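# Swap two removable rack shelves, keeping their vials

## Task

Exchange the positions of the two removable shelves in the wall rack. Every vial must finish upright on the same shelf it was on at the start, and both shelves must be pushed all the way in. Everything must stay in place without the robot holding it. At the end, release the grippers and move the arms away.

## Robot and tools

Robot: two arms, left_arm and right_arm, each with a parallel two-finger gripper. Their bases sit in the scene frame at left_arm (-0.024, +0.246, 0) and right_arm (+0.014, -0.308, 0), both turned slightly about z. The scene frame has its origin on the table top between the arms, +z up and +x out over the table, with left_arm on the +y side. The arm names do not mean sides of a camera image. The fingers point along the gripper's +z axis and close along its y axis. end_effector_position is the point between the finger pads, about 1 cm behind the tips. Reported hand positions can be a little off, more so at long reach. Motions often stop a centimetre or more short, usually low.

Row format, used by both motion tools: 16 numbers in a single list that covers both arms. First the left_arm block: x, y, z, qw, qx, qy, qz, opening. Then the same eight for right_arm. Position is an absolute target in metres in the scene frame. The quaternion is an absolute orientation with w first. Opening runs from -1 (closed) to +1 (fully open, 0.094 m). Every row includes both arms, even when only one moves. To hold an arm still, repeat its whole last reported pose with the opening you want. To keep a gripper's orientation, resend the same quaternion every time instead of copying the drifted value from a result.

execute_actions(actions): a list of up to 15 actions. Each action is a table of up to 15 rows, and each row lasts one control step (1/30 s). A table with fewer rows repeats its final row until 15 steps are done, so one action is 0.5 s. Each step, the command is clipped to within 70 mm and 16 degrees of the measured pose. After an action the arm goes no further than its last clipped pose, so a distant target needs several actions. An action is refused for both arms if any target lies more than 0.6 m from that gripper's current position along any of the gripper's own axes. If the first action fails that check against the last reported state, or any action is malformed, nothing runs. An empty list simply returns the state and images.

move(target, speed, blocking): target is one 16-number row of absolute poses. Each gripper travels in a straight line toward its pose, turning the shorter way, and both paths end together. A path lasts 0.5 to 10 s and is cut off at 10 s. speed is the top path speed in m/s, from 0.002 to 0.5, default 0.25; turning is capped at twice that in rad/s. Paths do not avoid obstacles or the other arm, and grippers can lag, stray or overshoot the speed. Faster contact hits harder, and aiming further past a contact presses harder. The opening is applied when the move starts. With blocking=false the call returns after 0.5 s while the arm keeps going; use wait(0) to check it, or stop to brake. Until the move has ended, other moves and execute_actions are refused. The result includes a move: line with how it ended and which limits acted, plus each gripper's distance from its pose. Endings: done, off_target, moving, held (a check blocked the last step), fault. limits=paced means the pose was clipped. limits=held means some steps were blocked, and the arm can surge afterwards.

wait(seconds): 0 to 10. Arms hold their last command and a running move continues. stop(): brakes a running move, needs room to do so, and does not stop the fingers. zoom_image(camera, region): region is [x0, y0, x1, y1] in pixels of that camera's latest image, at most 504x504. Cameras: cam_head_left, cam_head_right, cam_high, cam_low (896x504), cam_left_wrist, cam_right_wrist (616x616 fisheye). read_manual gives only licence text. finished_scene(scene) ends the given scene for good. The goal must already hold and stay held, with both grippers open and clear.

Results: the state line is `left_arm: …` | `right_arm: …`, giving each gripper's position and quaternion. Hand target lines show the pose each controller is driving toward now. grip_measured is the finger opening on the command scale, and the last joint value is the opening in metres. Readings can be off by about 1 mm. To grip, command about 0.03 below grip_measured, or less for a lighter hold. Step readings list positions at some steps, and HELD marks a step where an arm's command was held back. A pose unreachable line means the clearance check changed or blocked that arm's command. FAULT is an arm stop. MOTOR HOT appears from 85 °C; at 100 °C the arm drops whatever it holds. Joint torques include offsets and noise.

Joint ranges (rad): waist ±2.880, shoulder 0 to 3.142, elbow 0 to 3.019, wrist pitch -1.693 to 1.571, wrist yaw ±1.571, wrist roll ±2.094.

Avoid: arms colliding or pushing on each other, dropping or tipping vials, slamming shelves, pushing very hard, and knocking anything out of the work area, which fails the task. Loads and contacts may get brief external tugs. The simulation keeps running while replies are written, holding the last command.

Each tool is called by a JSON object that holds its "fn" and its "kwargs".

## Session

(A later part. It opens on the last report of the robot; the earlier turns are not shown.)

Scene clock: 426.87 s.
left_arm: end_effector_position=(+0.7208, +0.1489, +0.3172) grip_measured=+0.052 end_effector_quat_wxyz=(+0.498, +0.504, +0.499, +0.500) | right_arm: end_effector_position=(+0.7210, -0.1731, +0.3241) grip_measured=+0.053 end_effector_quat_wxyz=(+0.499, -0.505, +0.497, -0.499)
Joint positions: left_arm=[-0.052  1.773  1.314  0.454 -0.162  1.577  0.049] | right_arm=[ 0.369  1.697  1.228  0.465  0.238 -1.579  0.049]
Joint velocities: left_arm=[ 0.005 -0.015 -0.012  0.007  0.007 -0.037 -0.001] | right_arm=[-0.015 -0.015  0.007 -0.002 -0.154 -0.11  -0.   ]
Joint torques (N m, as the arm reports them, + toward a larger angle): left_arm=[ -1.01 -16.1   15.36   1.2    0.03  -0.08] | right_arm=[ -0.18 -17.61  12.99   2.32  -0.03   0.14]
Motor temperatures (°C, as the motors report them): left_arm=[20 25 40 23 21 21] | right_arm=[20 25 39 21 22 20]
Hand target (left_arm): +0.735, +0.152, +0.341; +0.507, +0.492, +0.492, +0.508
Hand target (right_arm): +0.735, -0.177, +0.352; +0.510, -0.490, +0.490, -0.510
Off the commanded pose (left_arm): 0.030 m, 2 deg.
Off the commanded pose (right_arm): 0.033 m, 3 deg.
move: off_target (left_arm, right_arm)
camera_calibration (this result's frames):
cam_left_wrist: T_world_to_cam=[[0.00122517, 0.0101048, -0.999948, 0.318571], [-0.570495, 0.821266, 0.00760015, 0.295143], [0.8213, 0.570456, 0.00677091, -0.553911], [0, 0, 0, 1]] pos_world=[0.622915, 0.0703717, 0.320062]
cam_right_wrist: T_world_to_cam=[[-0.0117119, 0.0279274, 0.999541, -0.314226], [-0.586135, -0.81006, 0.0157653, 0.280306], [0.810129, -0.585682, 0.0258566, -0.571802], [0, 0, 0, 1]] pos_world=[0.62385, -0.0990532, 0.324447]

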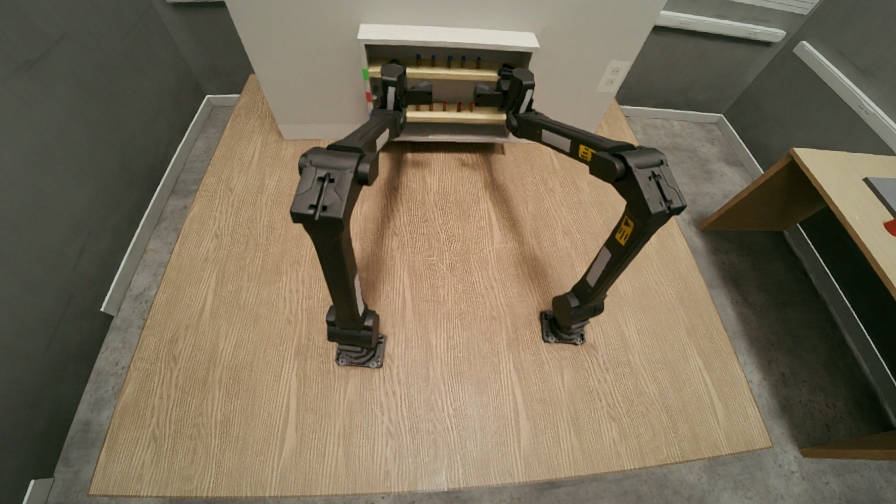

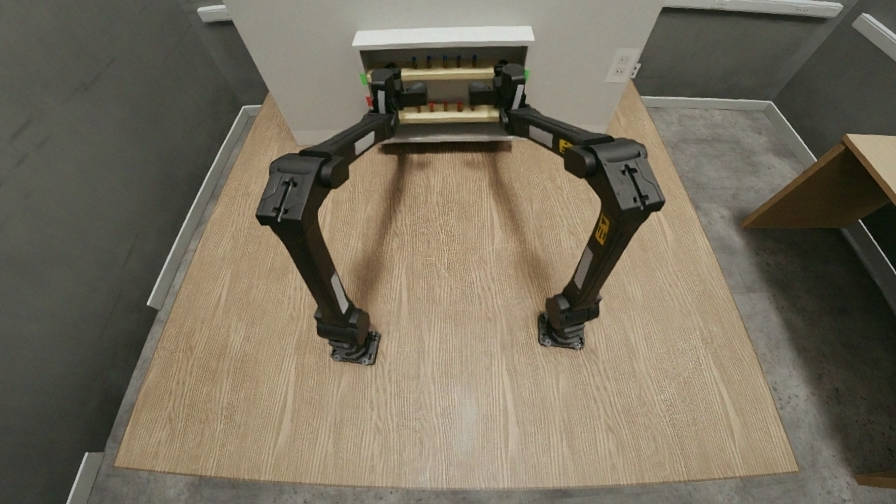

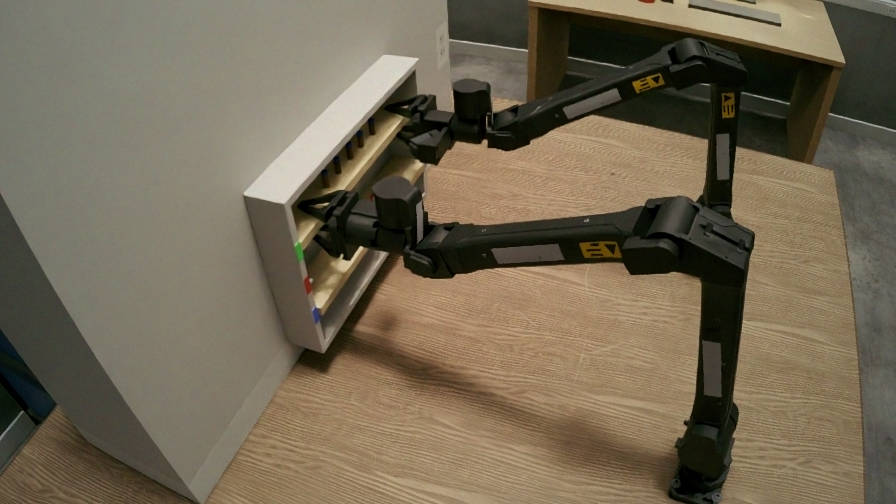

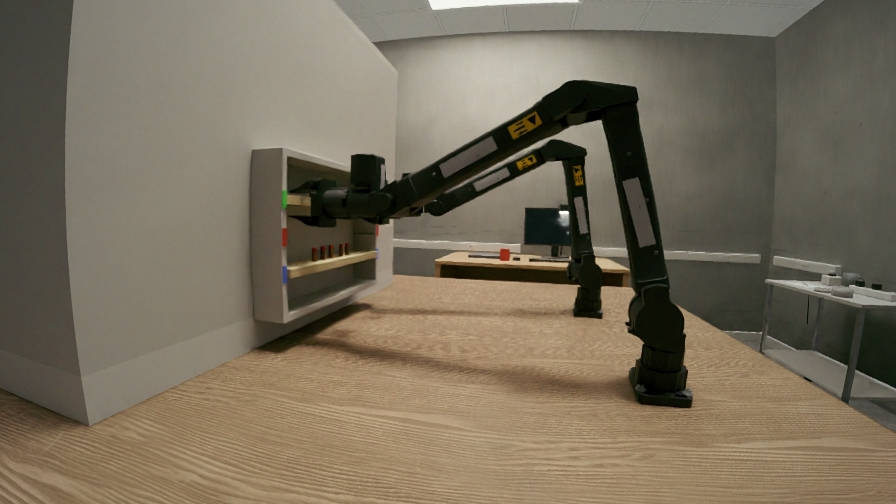

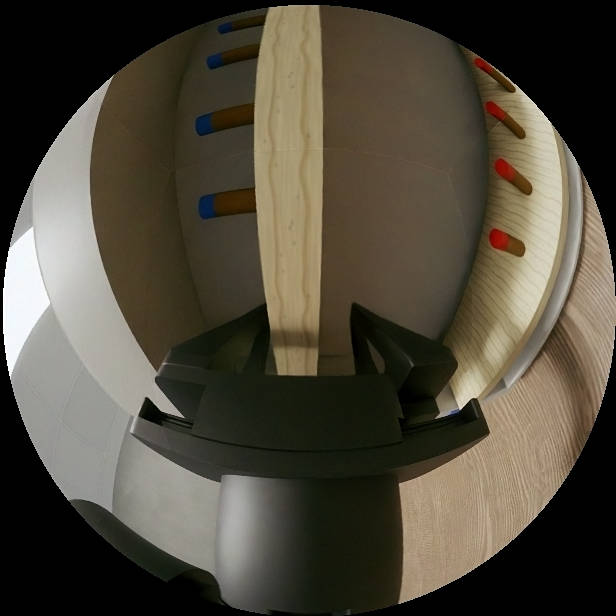

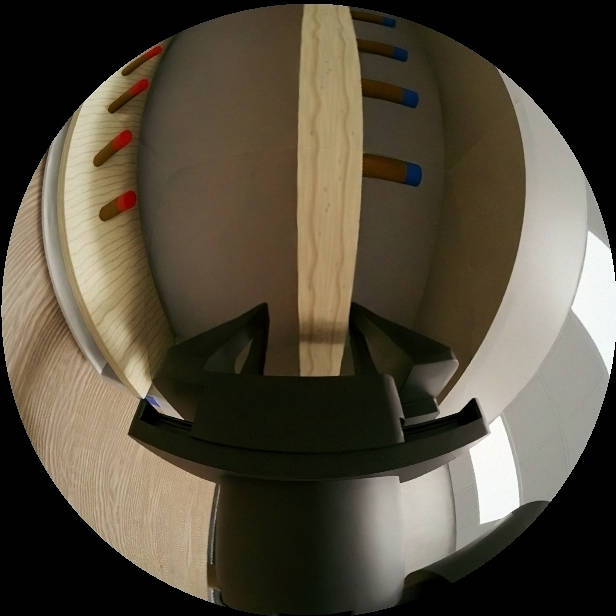

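{"fn": "execute_actions", "kwargs": {"actions": [[[0.739,0.152,0.344,0.509,0.491,0.491,0.509,-0.1,0.739,-0.177,0.3545,0.511,-0.489,0.489,-0.511,-0.1],[0.74,0.152,0.347,0.51,0.49,0.49,0.51,-0.2,0.74,-0.177,0.3575,0.5125,-0.4875,0.4875,-0.5125,-0.2],[0.74,0.152,0.347,0.51,0.49,0.49,0.51,-0.26,0.74,-0.177,0.3575,0.5125,-0.4875,0.4875,-0.5125,-0.26],[0.74,0.152,0.347,0.51,0.49,0.49,0.51,-0.3,0.74,-0.177,0.3575,0.5125,-0.4875,0.4875,-0.5125,-0.3],[0.74,0.152,0.347,0.51,0.49,0.49,0.51,-0.34,0.74,-0.177,0.3575,0.5125,-0.4875,0.4875,-0.5125,-0.34],[0.74,0.152,0.347,0.51,0.49,0.49,0.51,-0.38,0.74,-0.177,0.3575,0.5125,-0.4875,0.4875,-0.5125,-0.38],[0.74,0.152,0.347,0.51,0.49,0.49,0.51,-0.42,0.74,-0.177,0.3575,0.5125,-0.4875,0.4875,-0.5125,-0.42],[0.74,0.152,0.347,0.51,0.49,0.49,0.51,-0.46,0.74,-0.177,0.3575,0.5125,-0.4875,0.4875,-0.5125,-0.46],[0.74,0.152,0.347,0.51,0.49,0.49,0.51,-0.5,0.74,-0.177,0.3575,0.5125,-0.4875,0.4875,-0.5125,-0.5],[0.74,0.152,0.347,0.51,0.49,0.49,0.51,-0.54,0.74,-0.177,0.3575,0.5125,-0.4875,0.4875,-0.5125,-0.54],[0.74,0.152,0.347,0.51,0.49,0.49,0.51,-0.57,0.74,-0.177,0.3575,0.5125,-0.4875,0.4875,-0.5125,-0.57],[0.74,0.152,0.347,0.51,0.49,0.49,0.51,-0.6,0.74,-0.177,0.3575,0.5125,-0.4875,0.4875,-0.5125,-0.6],[0.74,0.152,0.347,0.51,0.49,0.49,0.51,-0.63,0.74,-0.177,0.3575,0.5125,-0.4875,0.4875,-0.5125,-0.63],[0.74,0.152,0.347,0.51,0.49,0.49,0.51,-0.66,0.74,-0.177,0.3575,0.5125,-0.4875,0.4875,-0.5125,-0.66],[0.74,0.152,0.347,0.51,0.49,0.49,0.51,-0.69,0.74,-0.177,0.3575,0.5125,-0.4875,0.4875,-0.5125,-0.69]],[[0.737,0.1515,0.349,0.511,0.489,0.489,0.511,-0.69,0.737,-0.176,0.358,0.513,-0.487,0.487,-0.513,-0.69],[0.734,0.151,0.351,0.512,0.488,0.488,0.512,-0.69,0.734,-0.1755,0.3585,0.5135,-0.4865,0.4865,-0.5135,-0.69],[0.731,0.1505,0.353,0.5135,0.4865,0.4865,0.5135,-0.69,0.731,-0.175,0.359,0.514,-0.486,0.486,-0.514,-0.69],[0.728,0.15,0.355,0.515,0.485,0.485,0.515,-0.69,0.728,-0.174,0.36,0.5145,-0.4855,0.4855,-0.5145,-0.69],[0.725,0.1495,0.357,0.516,0.484,0.484,0.516,-0.69,0.725,-0.173,0.361,0.515,-0.485,0.485,-0.515,-0.69],[0.722,0.149,0.359,0.517,0.483,0.483,0.517,-0.69,0.722,-0.172,0.362,0.516,-0.484,0.484,-0.516,-0.69],[0.719,0.148,0.361,0.518,0.482,0.482,0.518,-0.69,0.719,-0.171,0.363,0.5165,-0.4835,0.4835,-0.5165,-0.69],[0.717,0.147,0.363,0.519,0.481,0.481,0.519,-0.69,0.717,-0.17,0.364,0.517,-0.483,0.483,-0.517,-0.69],[0.715,0.147,0.365,0.52,0.48,0.48,0.52,-0.69,0.715,-0.17,0.365,0.5175,-0.4825,0.4825,-0.5175,-0.69],[0.7135,0.147,0.367,0.521,0.479,0.479,0.521,-0.69,0.7135,-0.17,0.366,0.518,-0.482,0.482,-0.518,-0.69],[0.712,0.147,0.369,0.522,0.478,0.478,0.522,-0.69,0.712,-0.17,0.366,0.518,-0.482,0.482,-0.518,-0.69],[0.7105,0.147,0.37,0.522,0.478,0.478,0.522,-0.69,0.7105,-0.17,0.366,0.518,-0.482,0.482,-0.518,-0.69],[0.709,0.147,0.371,0.522,0.478,0.478,0.522,-0.69,0.709,-0.17,0.366,0.518,-0.482,0.482,-0.518,-0.69],[0.707,0.147,0.371,0.522,0.478,0.478,0.522,-0.69,0.707,-0.17,0.366,0.518,-0.482,0.482,-0.518,-0.69],[0.705,0.147,0.371,0.522,0.478,0.478,0.522,-0.69,0.705,-0.17,0.366,0.518,-0.482,0.482,-0.518,-0.69]],[[0.703,0.147,0.371,0.522,0.478,0.478,0.522,-0.69,0.703,-0.17,0.366,0.518,-0.482,0.482,-0.518,-0.69],[0.701,0.147,0.371,0.522,0.478,0.478,0.522,-0.69,0.701,-0.17,0.366,0.518,-0.482,0.482,-0.518,-0.69],[0.699,0.147,0.371,0.522,0.478,0.478,0.522,-0.69,0.699,-0.17,0.366,0.518,-0.482,0.482,-0.518,-0.69],[0.697,0.147,0.371,0.522,0.478,0.478,0.522,-0.69,0.697,-0.17,0.366,0.518,-0.482,0.482,-0.518,-0.69],[0.695,0.147,0.371,0.522,0.478,0.478,0.522,-0.69,0.695,-0.17,0.366,0.518,-0.482,0.482,-0.518,-0.69],[0.693,0.147,0.371,0.522,0.478,0.478,0.522,-0.69,0.693,-0.17,0.366,0.518,-0.482,0.482,-0.518,-0.69],[0.691,0.147,0.371,0.522,0.478,0.478,0.522,-0.69,0.691,-0.17,0.366,0.518,-0.482,0.482,-0.518,-0.69],[0.689,0.147,0.371,0.522,0.478,0.478,0.522,-0.69,0.689,-0.17,0.366,0.518,-0.482,0.482,-0.518,-0.69],[0.687,0.147,0.371,0.522,0.478,0.478,0.522,-0.69,0.687,-0.17,0.366,0.518,-0.482,0.482,-0.518,-0.69],[0.685,0.147,0.371,0.522,0.478,0.478,0.522,-0.69,0.685,-0.17,0.366,0.518,-0.482,0.482,-0.518,-0.69],[0.683,0.147,0.371,0.522,0.478,0.478,0.522,-0.69,0.683,-0.17,0.366,0.518,-0.482,0.482,-0.518,-0.69],[0.681,0.147,0.371,0.522,0.478,0.478,0.522,-0.69,0.681,-0.17,0.366,0.518,-0.482,0.482,-0.518,-0.69],[0.679,0.147,0.371,0.522,0.478,0.478,0.522,-0.69,0.679,-0.17,0.366,0.518,-0.482,0.482,-0.518,-0.69],[0.678,0.147,0.371,0.522,0.478,0.478,0.522,-0.69,0.678,-0.17,0.366,0.518,-0.482,0.482,-0.518,-0.69],[0.677,0.147,0.371,0.522,0.478,0.478,0.522,-0.69,0.677,-0.17,0.366,0.518,-0.482,0.482,-0.518,-0.69]]]}}

Scene clock: 469.93 s.
left_arm: end_effector_position=(+0.6907, +0.1477, +0.3239) grip_measured=-0.644 end_effector_quat_wxyz=(+0.498, +0.504, +0.499, +0.500) | right_arm: end_effector_position=(+0.6884, -0.1743, +0.3322) grip_measured=-0.636 end_effector_quat_wxyz=(+0.497, -0.501, +0.499, -0.503)
Joint positions: left_arm=[-0.063  1.697  1.228  0.464 -0.173  1.577  0.017] | right_arm=[ 0.385  1.614  1.141  0.473  0.266 -1.579  0.017]
Joint velocities: left_arm=[-0.015 -0.122 -0.149  0.046 -0.066  0.022 -0.   ] | right_arm=[ 0.015 -0.112 -0.129  0.007  0.022  0.037  0.   ]
Joint torques (N m, as the arm reports them, + toward a larger angle): left_arm=[ -1.73 -20.66   9.98   3.53  -0.56   0.07] | right_arm=[  0.63 -21.57   8.47   4.16   0.55   0.05]
Motor temperatures (°C, as the motors report them): left_arm=[20 25 43 23 21 21] | right_arm=[20 25 44 21 22 20]
Hand target (left_arm): +0.678, +0.148, +0.370; +0.521, +0.478, +0.478, +0.522
Hand target (right_arm): +0.677, -0.171, +0.365; +0.518, -0.481, +0.483, -0.517
Off the commanded pose (left_arm): 0.049 m, 5 deg.
Off the commanded pose (right_arm): 0.036 m, 4 deg.
Step readings (end_effector_position; steps 1 to 15: 1st action; 16 to 30: 2nd action; 31 to 45: 3rd action):
0: left_arm (+0.7208, +0.1489, +0.3172) | right_arm (+0.7210, -0.1731, +0.3241)
1: left_arm (+0.7208, +0.1488, +0.3172) | right_arm (+0.7210, -0.1730, +0.3241)
2: left_arm (+0.7209, +0.1486, +0.3176) | right_arm (+0.7212, -0.1729, +0.3245)
4: left_arm (+0.7213, +0.1488, +0.3187) | right_arm (+0.7215, -0.1727, +0.3258)
8: left_arm (+0.7224, +0.1489, +0.3225) | right_arm (+0.7226, -0.1725, +0.3296)
15: left_arm (+0.7229, +0.1488, +0.3234) | right_arm (+0.7232, -0.1725, +0.3302)
16: left_arm (+0.7229, +0.1488, +0.3234) | right_arm (+0.7232, -0.1725, +0.3302)
17: left_arm (+0.7229, +0.1488, +0.3234) | right_arm (+0.7232, -0.1725, +0.3302)
19: left_arm (+0.7229, +0.1488, +0.3234) | right_arm (+0.7232, -0.1726, +0.3302)
23: left_arm (+0.7229, +0.1489, +0.3234) | right_arm (+0.7227, -0.1728, +0.3313)
30: left_arm (+0.7207, +0.1487, +0.3243) | right_arm (+0.7183, -0.1728, +0.3321)
31: left_arm (+0.7193, +0.1484, +0.3243) | right_arm (+0.7167, -0.1732, +0.3321)
32: left_arm (+0.7176, +0.1482, +0.3242) | right_arm (+0.7147, -0.1734, +0.3320)
34: left_arm (+0.7134, +0.1476, +0.3243) | right_arm (+0.7108, -0.1741, +0.3321)
38: left_arm (+0.7045, +0.1475, +0.3243) | right_arm (+0.7023, -0.1744, +0.3325)
45: end_effector_position above
camera_calibration (this result's frames):
cam_left_wrist: T_world_to_cam=[[0.0016101, 0.0100923, -0.999948, 0.325077], [-0.570498, 0.821266, 0.00737026, 0.278981], [0.821298, 0.570456, 0.00707993, -0.528699], [0, 0, 0, 1]] pos_world=[0.592854, 0.0692009, 0.326747]
cam_right_wrist: T_world_to_cam=[[-0.016217, 0.0268781, 0.999507, -0.319784], [-0.595128, -0.803542, 0.0119524, 0.268635], [0.803468, -0.59464, 0.0290269, -0.544374], [0, 0, 0, 1]] pos_world=[0.592073, -0.0992521, 0.332217]

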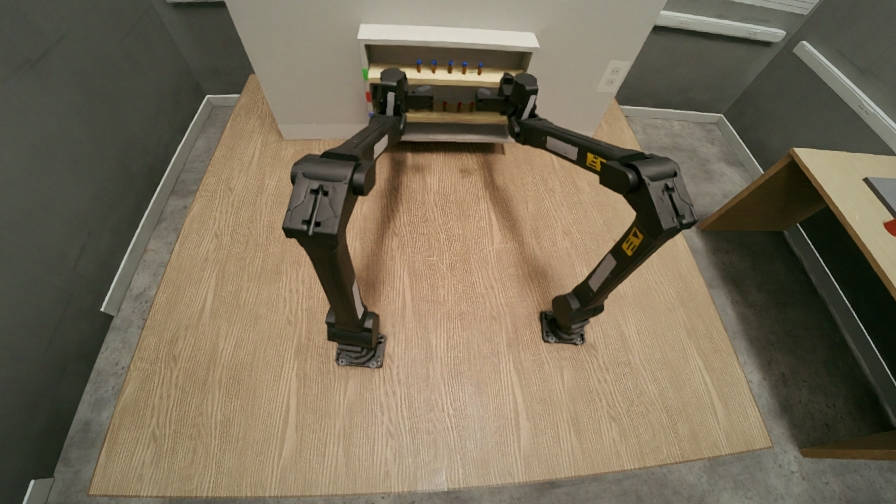

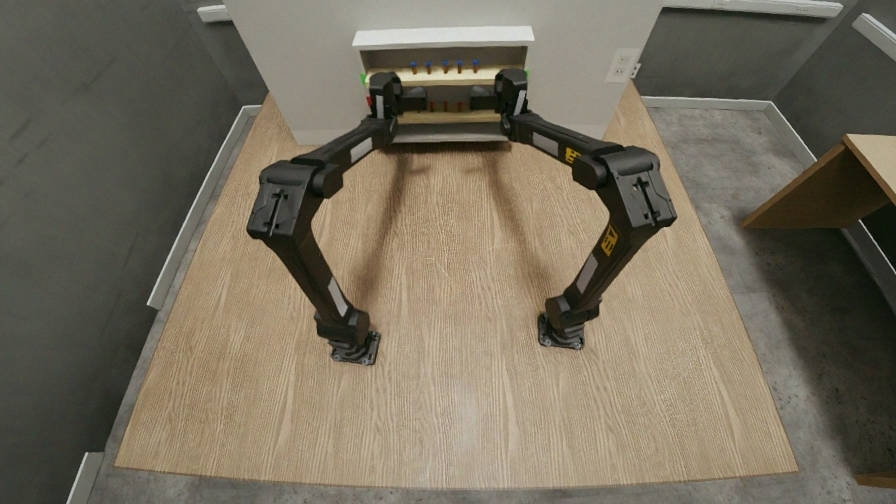

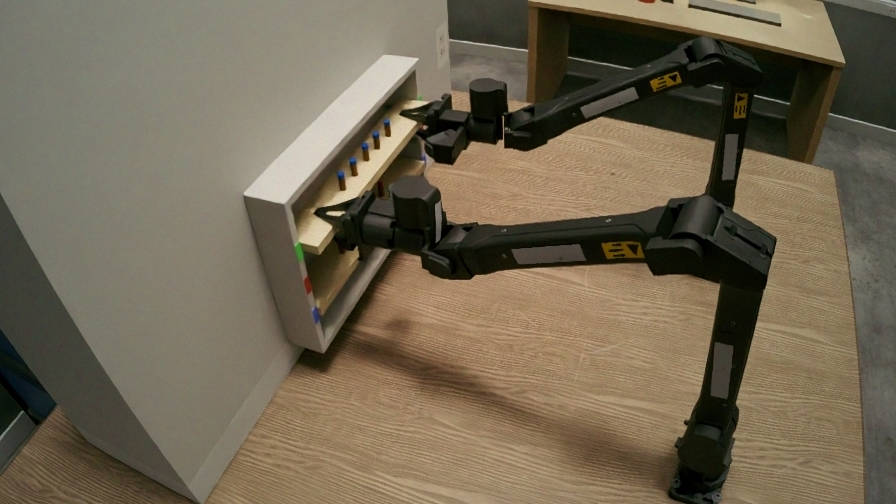

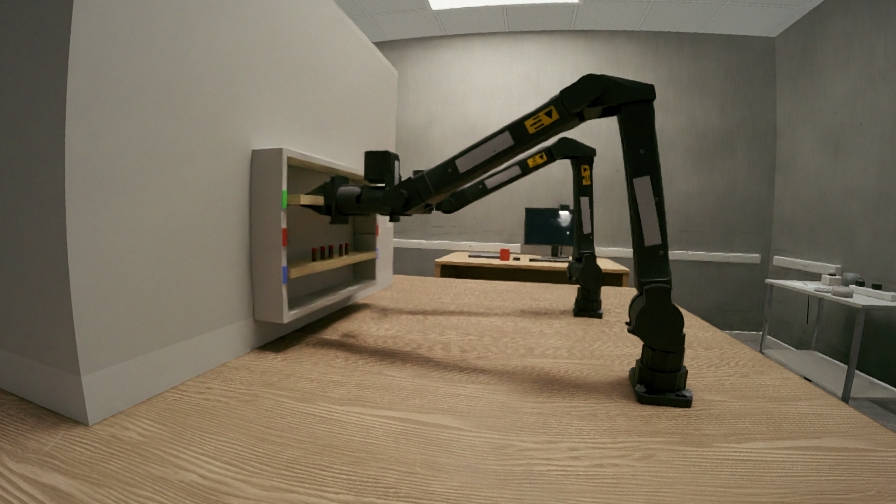

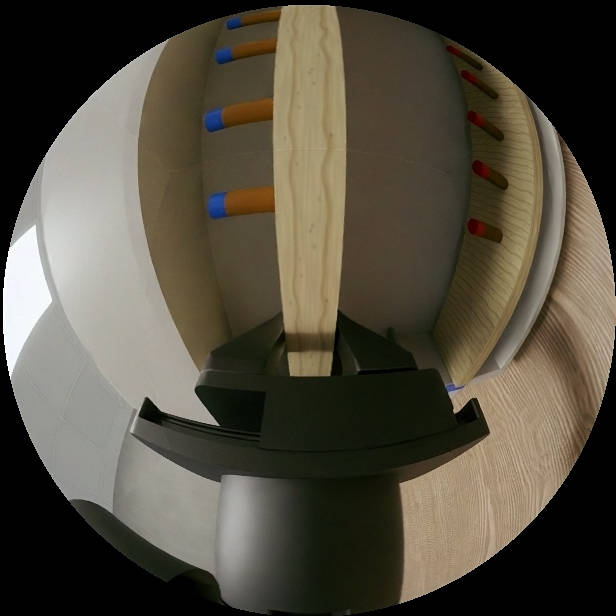

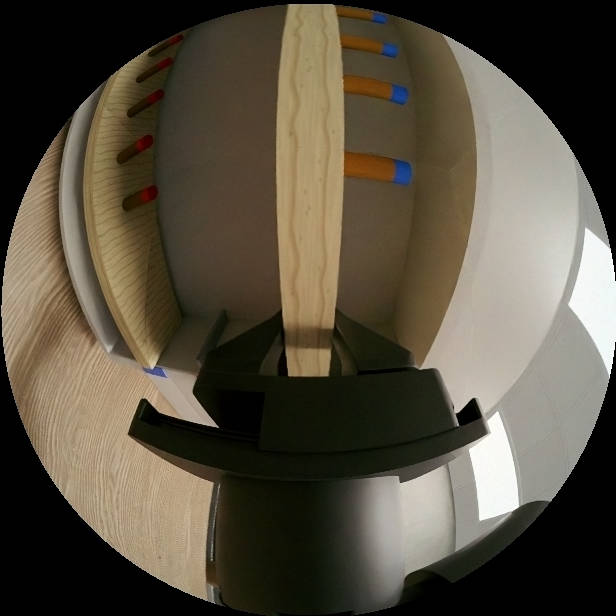

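{"fn": "execute_actions", "kwargs": {"actions": [[[0.6755,0.147,0.372,0.5225,0.4775,0.4775,0.5225,-0.69,0.676,-0.17,0.3665,0.519,-0.481,0.481,-0.519,-0.69],[0.6735,0.147,0.373,0.523,0.477,0.477,0.523,-0.69,0.6745,-0.17,0.367,0.519,-0.481,0.481,-0.519,-0.69],[0.671,0.147,0.374,0.5235,0.4765,0.4765,0.5235,-0.69,0.6725,-0.17,0.3675,0.519,-0.481,0.481,-0.519,-0.69],[0.668,0.147,0.375,0.524,0.476,0.476,0.524,-0.69,0.67,-0.17,0.368,0.519,-0.481,0.481,-0.519,-0.69],[0.6655,0.147,0.375,0.524,0.476,0.476,0.524,-0.69,0.6675,-0.17,0.368,0.519,-0.481,0.481,-0.519,-0.69],[0.663,0.147,0.375,0.524,0.476,0.476,0.524,-0.69,0.665,-0.17,0.368,0.519,-0.481,0.481,-0.519,-0.69],[0.6605,0.147,0.375,0.524,0.476,0.476,0.524,-0.69,0.6625,-0.17,0.368,0.519,-0.481,0.481,-0.519,-0.69],[0.658,0.147,0.375,0.524,0.476,0.476,0.524,-0.69,0.66,-0.17,0.368,0.519,-0.481,0.481,-0.519,-0.69],[0.6555,0.147,0.375,0.524,0.476,0.476,0.524,-0.69,0.6575,-0.17,0.368,0.519,-0.481,0.481,-0.519,-0.69],[0.653,0.147,0.375,0.524,0.476,0.476,0.524,-0.69,0.655,-0.17,0.368,0.519,-0.481,0.481,-0.519,-0.69],[0.6505,0.147,0.375,0.524,0.476,0.476,0.524,-0.69,0.6525,-0.17,0.368,0.519,-0.481,0.481,-0.519,-0.69],[0.648,0.147,0.375,0.524,0.476,0.476,0.524,-0.69,0.65,-0.17,0.368,0.519,-0.481,0.481,-0.519,-0.69],[0.6455,0.147,0.375,0.524,0.476,0.476,0.524,-0.69,0.6475,-0.17,0.368,0.519,-0.481,0.481,-0.519,-0.69],[0.643,0.147,0.375,0.524,0.476,0.476,0.524,-0.69,0.645,-0.17,0.368,0.519,-0.481,0.481,-0.519,-0.69],[0.6405,0.147,0.375,0.524,0.476,0.476,0.524,-0.69,0.6425,-0.17,0.368,0.519,-0.481,0.481,-0.519,-0.69]],[[0.638,0.147,0.375,0.524,0.476,0.476,0.524,-0.69,0.64,-0.17,0.368,0.519,-0.481,0.481,-0.519,-0.69],[0.6355,0.147,0.375,0.524,0.476,0.476,0.524,-0.69,0.6375,-0.17,0.368,0.519,-0.481,0.481,-0.519,-0.69],[0.633,0.147,0.375,0.524,0.476,0.476,0.524,-0.69,0.635,-0.17,0.368,0.519,-0.481,0.481,-0.519,-0.69],[0.631,0.147,0.375,0.524,0.476,0.476,0.524,-0.69,0.633,-0.17,0.368,0.519,-0.481,0.481,-0.519,-0.69],[0.629,0.147,0.375,0.524,0.476,0.476,0.524,-0.69,0.631,-0.17,0.368,0.519,-0.481,0.481,-0.519,-0.69],[0.628,0.147,0.375,0.524,0.476,0.476,0.524,-0.69,0.63,-0.17,0.368,0.519,-0.481,0.481,-0.519,-0.69],[0.627,0.147,0.375,0.524,0.476,0.476,0.524,-0.69,0.629,-0.17,0.368,0.519,-0.481,0.481,-0.519,-0.69]]]}}

{"fn": "move", "kwargs": {"target": [0.638,0.149,0.273,0.5135,0.4865,0.4865,0.5135,-0.69,0.637,-0.173,0.277,0.511,-0.489,0.489,-0.511,-0.69], "speed": 0.06}}

Scene clock: 493.70 s.
left_arm: end_effector_position=(+0.6370, +0.1494, +0.3286) grip_measured=-0.644 end_effector_quat_wxyz=(+0.498, +0.502, +0.499, +0.501) | right_arm: end_effector_position=(+0.6364, -0.1734, +0.3372) grip_measured=-0.636 end_effector_quat_wxyz=(+0.499, -0.500, +0.497, -0.504)
Joint positions: left_arm=[-0.08   1.566  1.074  0.49  -0.194  1.576  0.017] | right_arm=[ 0.415  1.488  1.004  0.489  0.293 -1.58   0.017]
Joint velocities: left_arm=[ 0.005 -0.005  0.012 -0.017 -0.081  0.022  0.001] | right_arm=[ 0.005 -0.005 -0.002 -0.027 -0.037 -0.066  0.   ]
Joint torques (N m, as the arm reports them, + toward a larger angle): left_arm=[ -2.   -18.23  10.15   3.68  -0.46   0.12] | right_arm=[  1.46 -18.18   8.56   4.32   0.61   0.04]
Motor temperatures (°C, as the motors report them): left_arm=[20 26 40 23 22 21] | right_arm=[20 26 39 22 22 20]
Hand target (left_arm): +0.627, +0.148, +0.374; +0.523, +0.475, +0.476, +0.524
Hand target (right_arm): +0.628, -0.170, +0.367; +0.519, -0.480, +0.482, -0.518
Off the commanded pose (left_arm): 0.048 m, 6 deg.
Off the commanded pose (right_arm): 0.032 m, 4 deg.
Step readings (end_effector_position; steps 1 to 15: 1st action; 16 to 30: 2nd action):
0: left_arm (+0.6877, +0.1479, +0.3242) | right_arm (+0.6857, -0.1741, +0.3331)
1: left_arm (+0.6877, +0.1480, +0.3242) | right_arm (+0.6857, -0.1741, +0.3332)
2: left_arm (+0.6874, +0.1478, +0.3240) | right_arm (+0.6855, -0.1742, +0.3328)
4: left_arm (+0.6853, +0.1479, +0.3238) | right_arm (+0.6836, -0.1741, +0.3321)
8: left_arm (+0.6762, +0.1485, +0.3237) | right_arm (+0.6748, -0.1738, +0.3321)
15: left_arm (+0.6569, +0.1489, +0.3242) | right_arm (+0.6560, -0.1735, +0.3334)
16: left_arm (+0.6543, +0.1491, +0.3244) | right_arm (+0.6535, -0.1734, +0.3332)
17: left_arm (+0.6519, +0.1490, +0.3244) | right_arm (+0.6510, -0.1735, +0.3334)
19: left_arm (+0.6470, +0.1492, +0.3245) | right_arm (+0.6461, -0.1736, +0.3336)
23: left_arm (+0.6390, +0.1491, +0.3255) | right_arm (+0.6384, -0.1735, +0.3346)
30: end_effector_position above
camera_calibration (this result's frames):
cam_left_wrist: T_world_to_cam=[[0.0045811, 0.00846435, -0.999954, 0.328223], [-0.573959, 0.818873, 0.00430206, 0.25053], [0.818871, 0.573913, 0.00860953, -0.484978], [0, 0, 0, 1]] pos_world=[0.539425, 0.0704044, 0.331305]
cam_right_wrist: T_world_to_cam=[[-0.0210164, 0.0265341, 0.999427, -0.322676], [-0.593339, -0.804903, 0.0088926, 0.238044], [0.804678, -0.592812, 0.0326599, -0.503852], [0, 0, 0, 1]] pos_world=[0.539898, -0.0985253, 0.33683]

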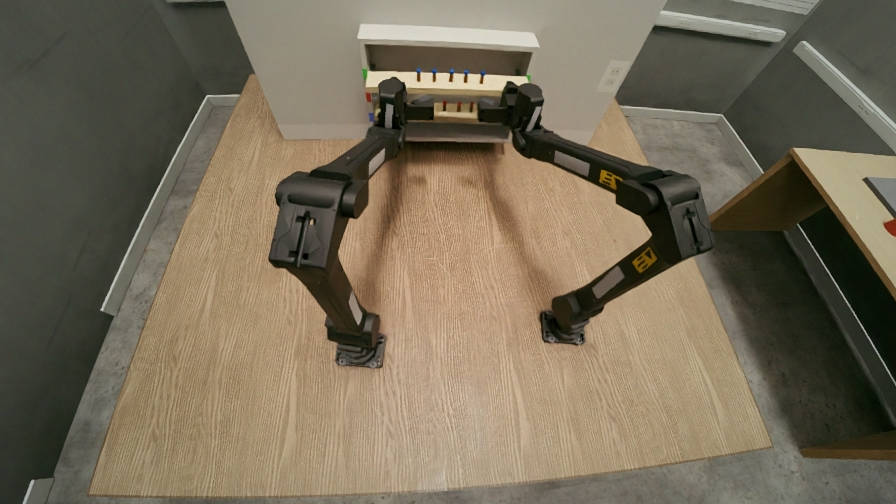

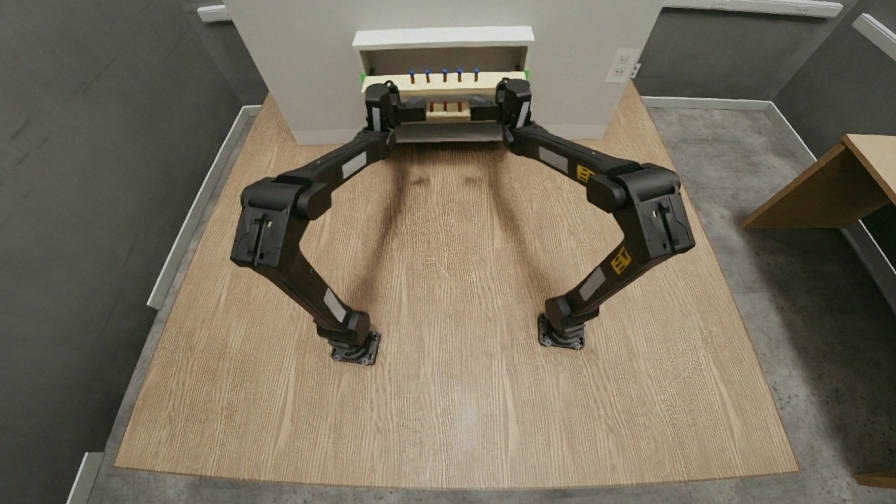

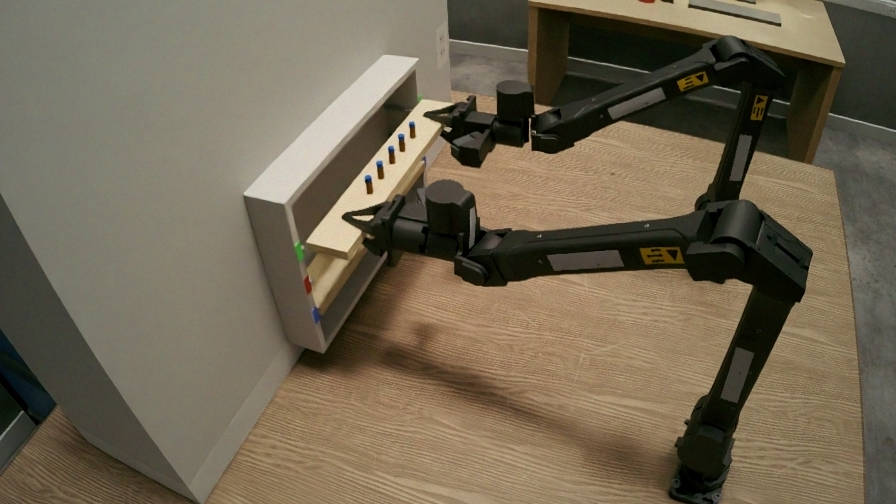

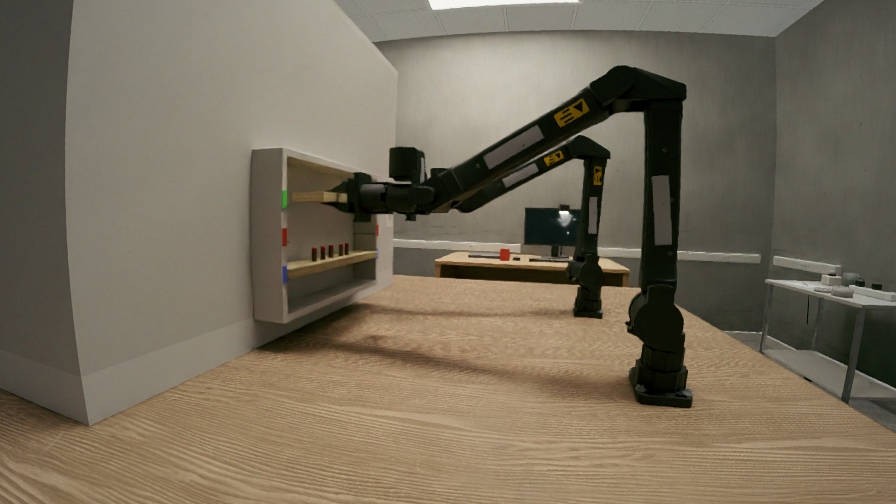

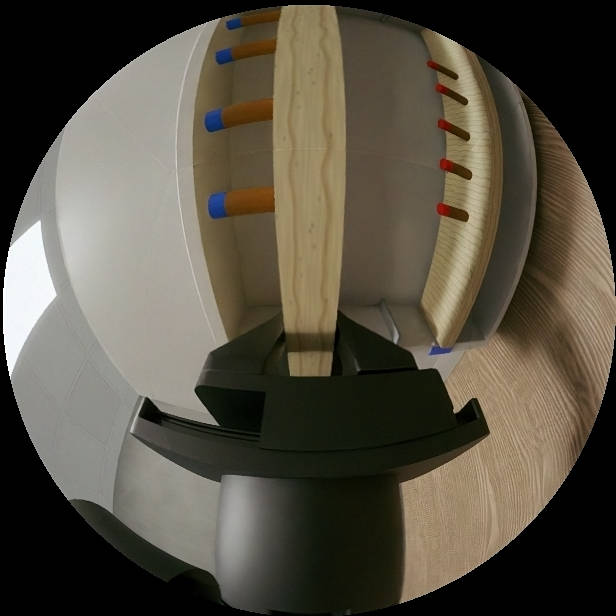

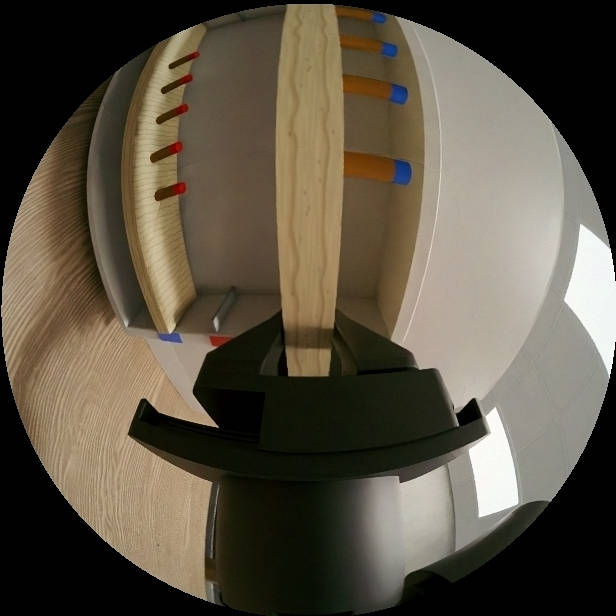

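Scene clock: 495.07 s.
left_arm: end_effector_position=(+0.6366, +0.1494, +0.2506) grip_measured=-0.644 end_effector_quat_wxyz=(+0.497, +0.503, +0.503, +0.497) | right_arm: end_effector_position=(+0.6380, -0.1725, +0.2597) grip_measured=-0.636 end_effector_quat_wxyz=(+0.496, -0.504, +0.499, -0.501)
Joint positions: left_arm=[-0.08   1.682  0.985  0.685 -0.194  1.568  0.017] | right_arm=[ 0.415  1.611  0.914  0.691  0.291 -1.579  0.017]
Joint velocities: left_arm=[-0.005 -0.005 -0.002  0.012  0.037 -0.007  0.001] | right_arm=[-0.005 -0.015 -0.007  0.017  0.007 -0.022  0.001]
Joint torques (N m, as the arm reports them, + toward a larger angle): left_arm=[ -1.5  -15.52   9.58   4.05  -0.15   0.11] | right_arm=[  0.56 -16.69   7.71   4.29   0.23   0.11]
Motor temperatures (°C, as the motors report them): left_arm=[20 26 40 23 22 21] | right_arm=[20 26 39 22 22 20]
Hand target (left_arm): +0.638, +0.149, +0.273; +0.513, +0.487, +0.487, +0.513
Hand target (right_arm): +0.637, -0.173, +0.277; +0.511, -0.489, +0.489, -0.511
Off the commanded pose (left_arm): 0.022 m, 4 deg.
Off the commanded pose (right_arm): 0.017 m, 3 deg.
move: off_target (left_arm, right_arm)
camera_calibration (this result's frames):
cam_left_wrist: T_world_to_cam=[[-0.00664381, 0.0030368, -0.999973, 0.258236], [-0.573944, 0.81887, 0.00630009, 0.250072], [0.818867, 0.573971, -0.00369746, -0.480955], [0, 0, 0, 1]] pos_world=[0.539081, 0.0704937, 0.254875]
cam_right_wrist: T_world_to_cam=[[-0.0101353, 0.0290183, 0.999527, -0.251717], [-0.591043, -0.806452, 0.0174197, 0.236481], [0.806576, -0.590588, 0.0253248, -0.500964], [0, 0, 0, 1]] pos_world=[0.541285, -0.0978483, 0.260165]

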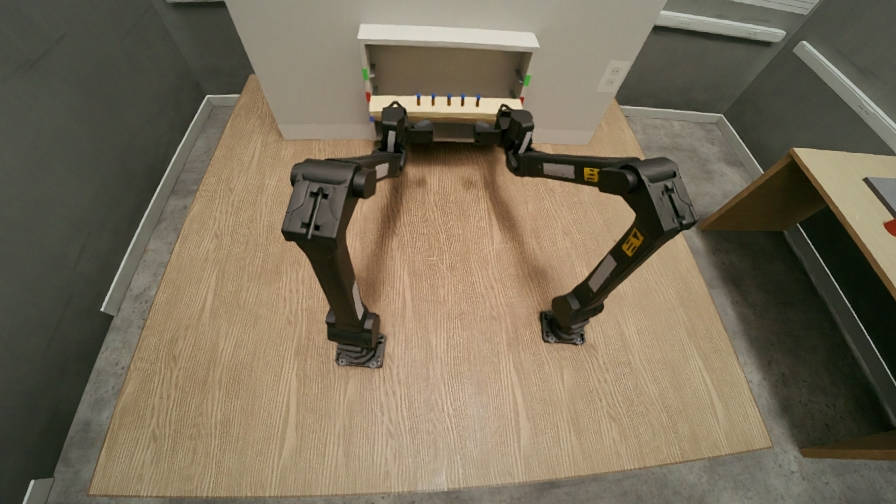

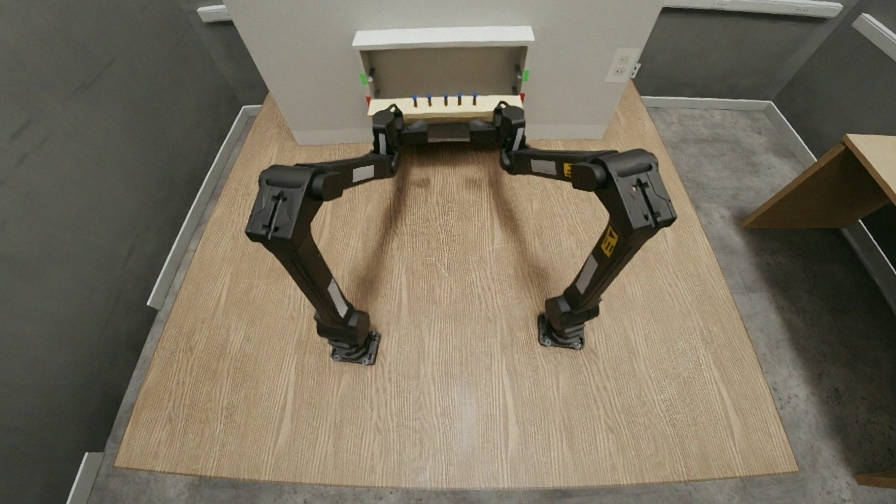

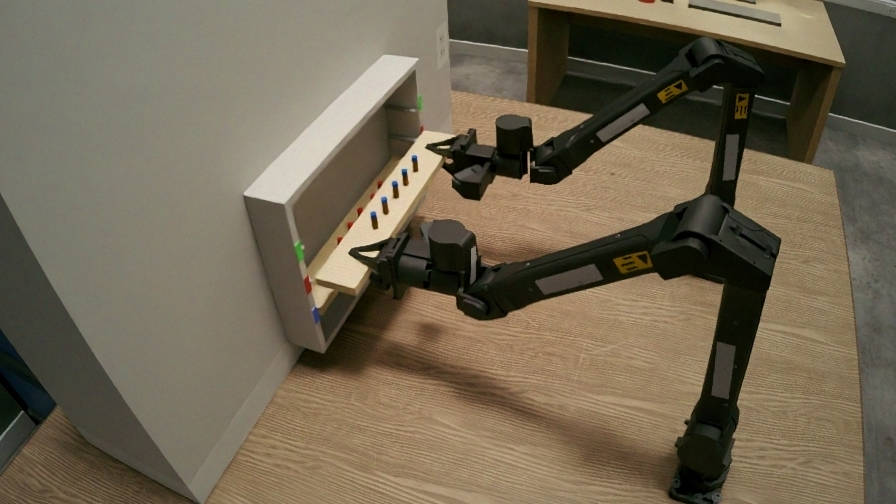

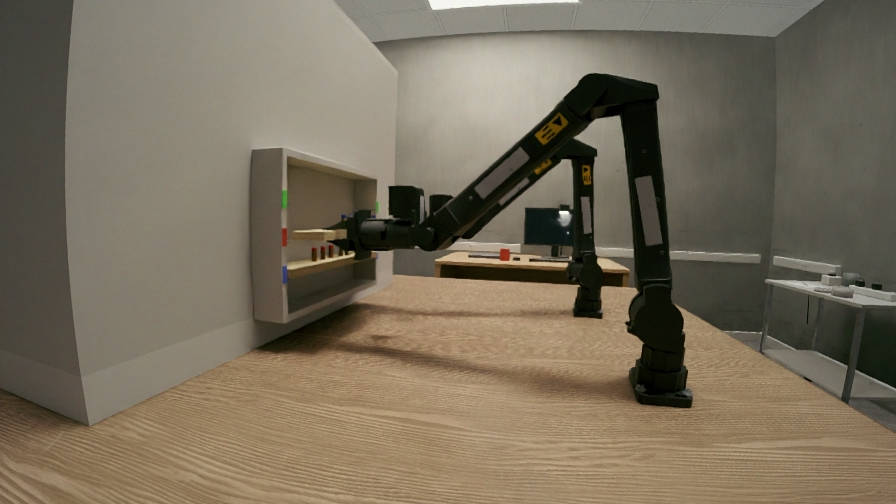

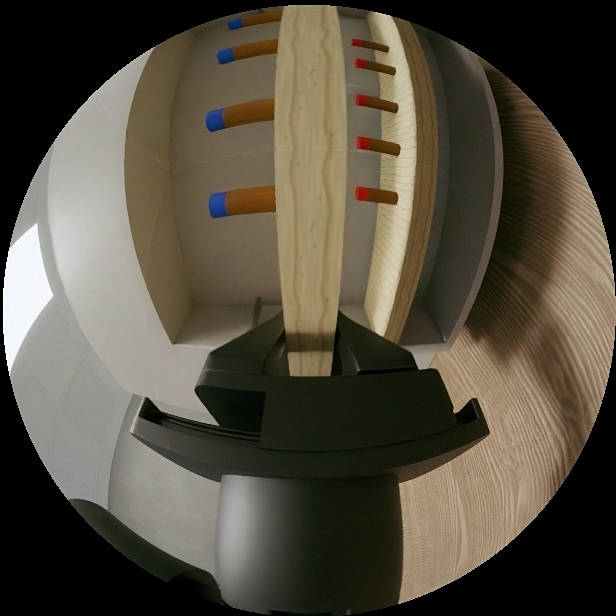

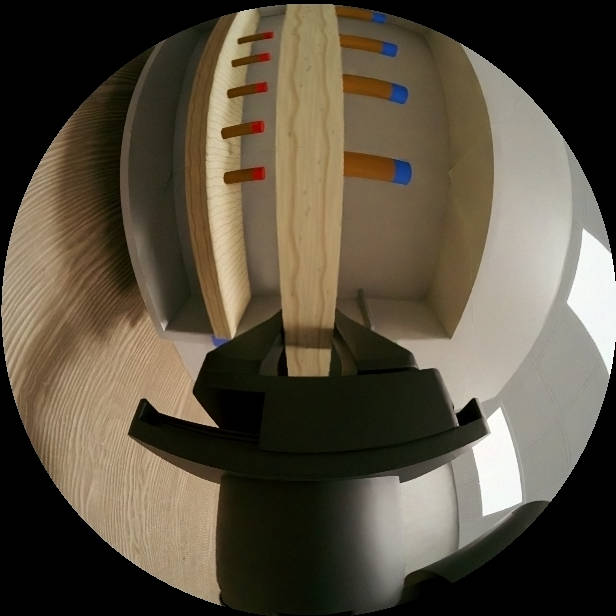

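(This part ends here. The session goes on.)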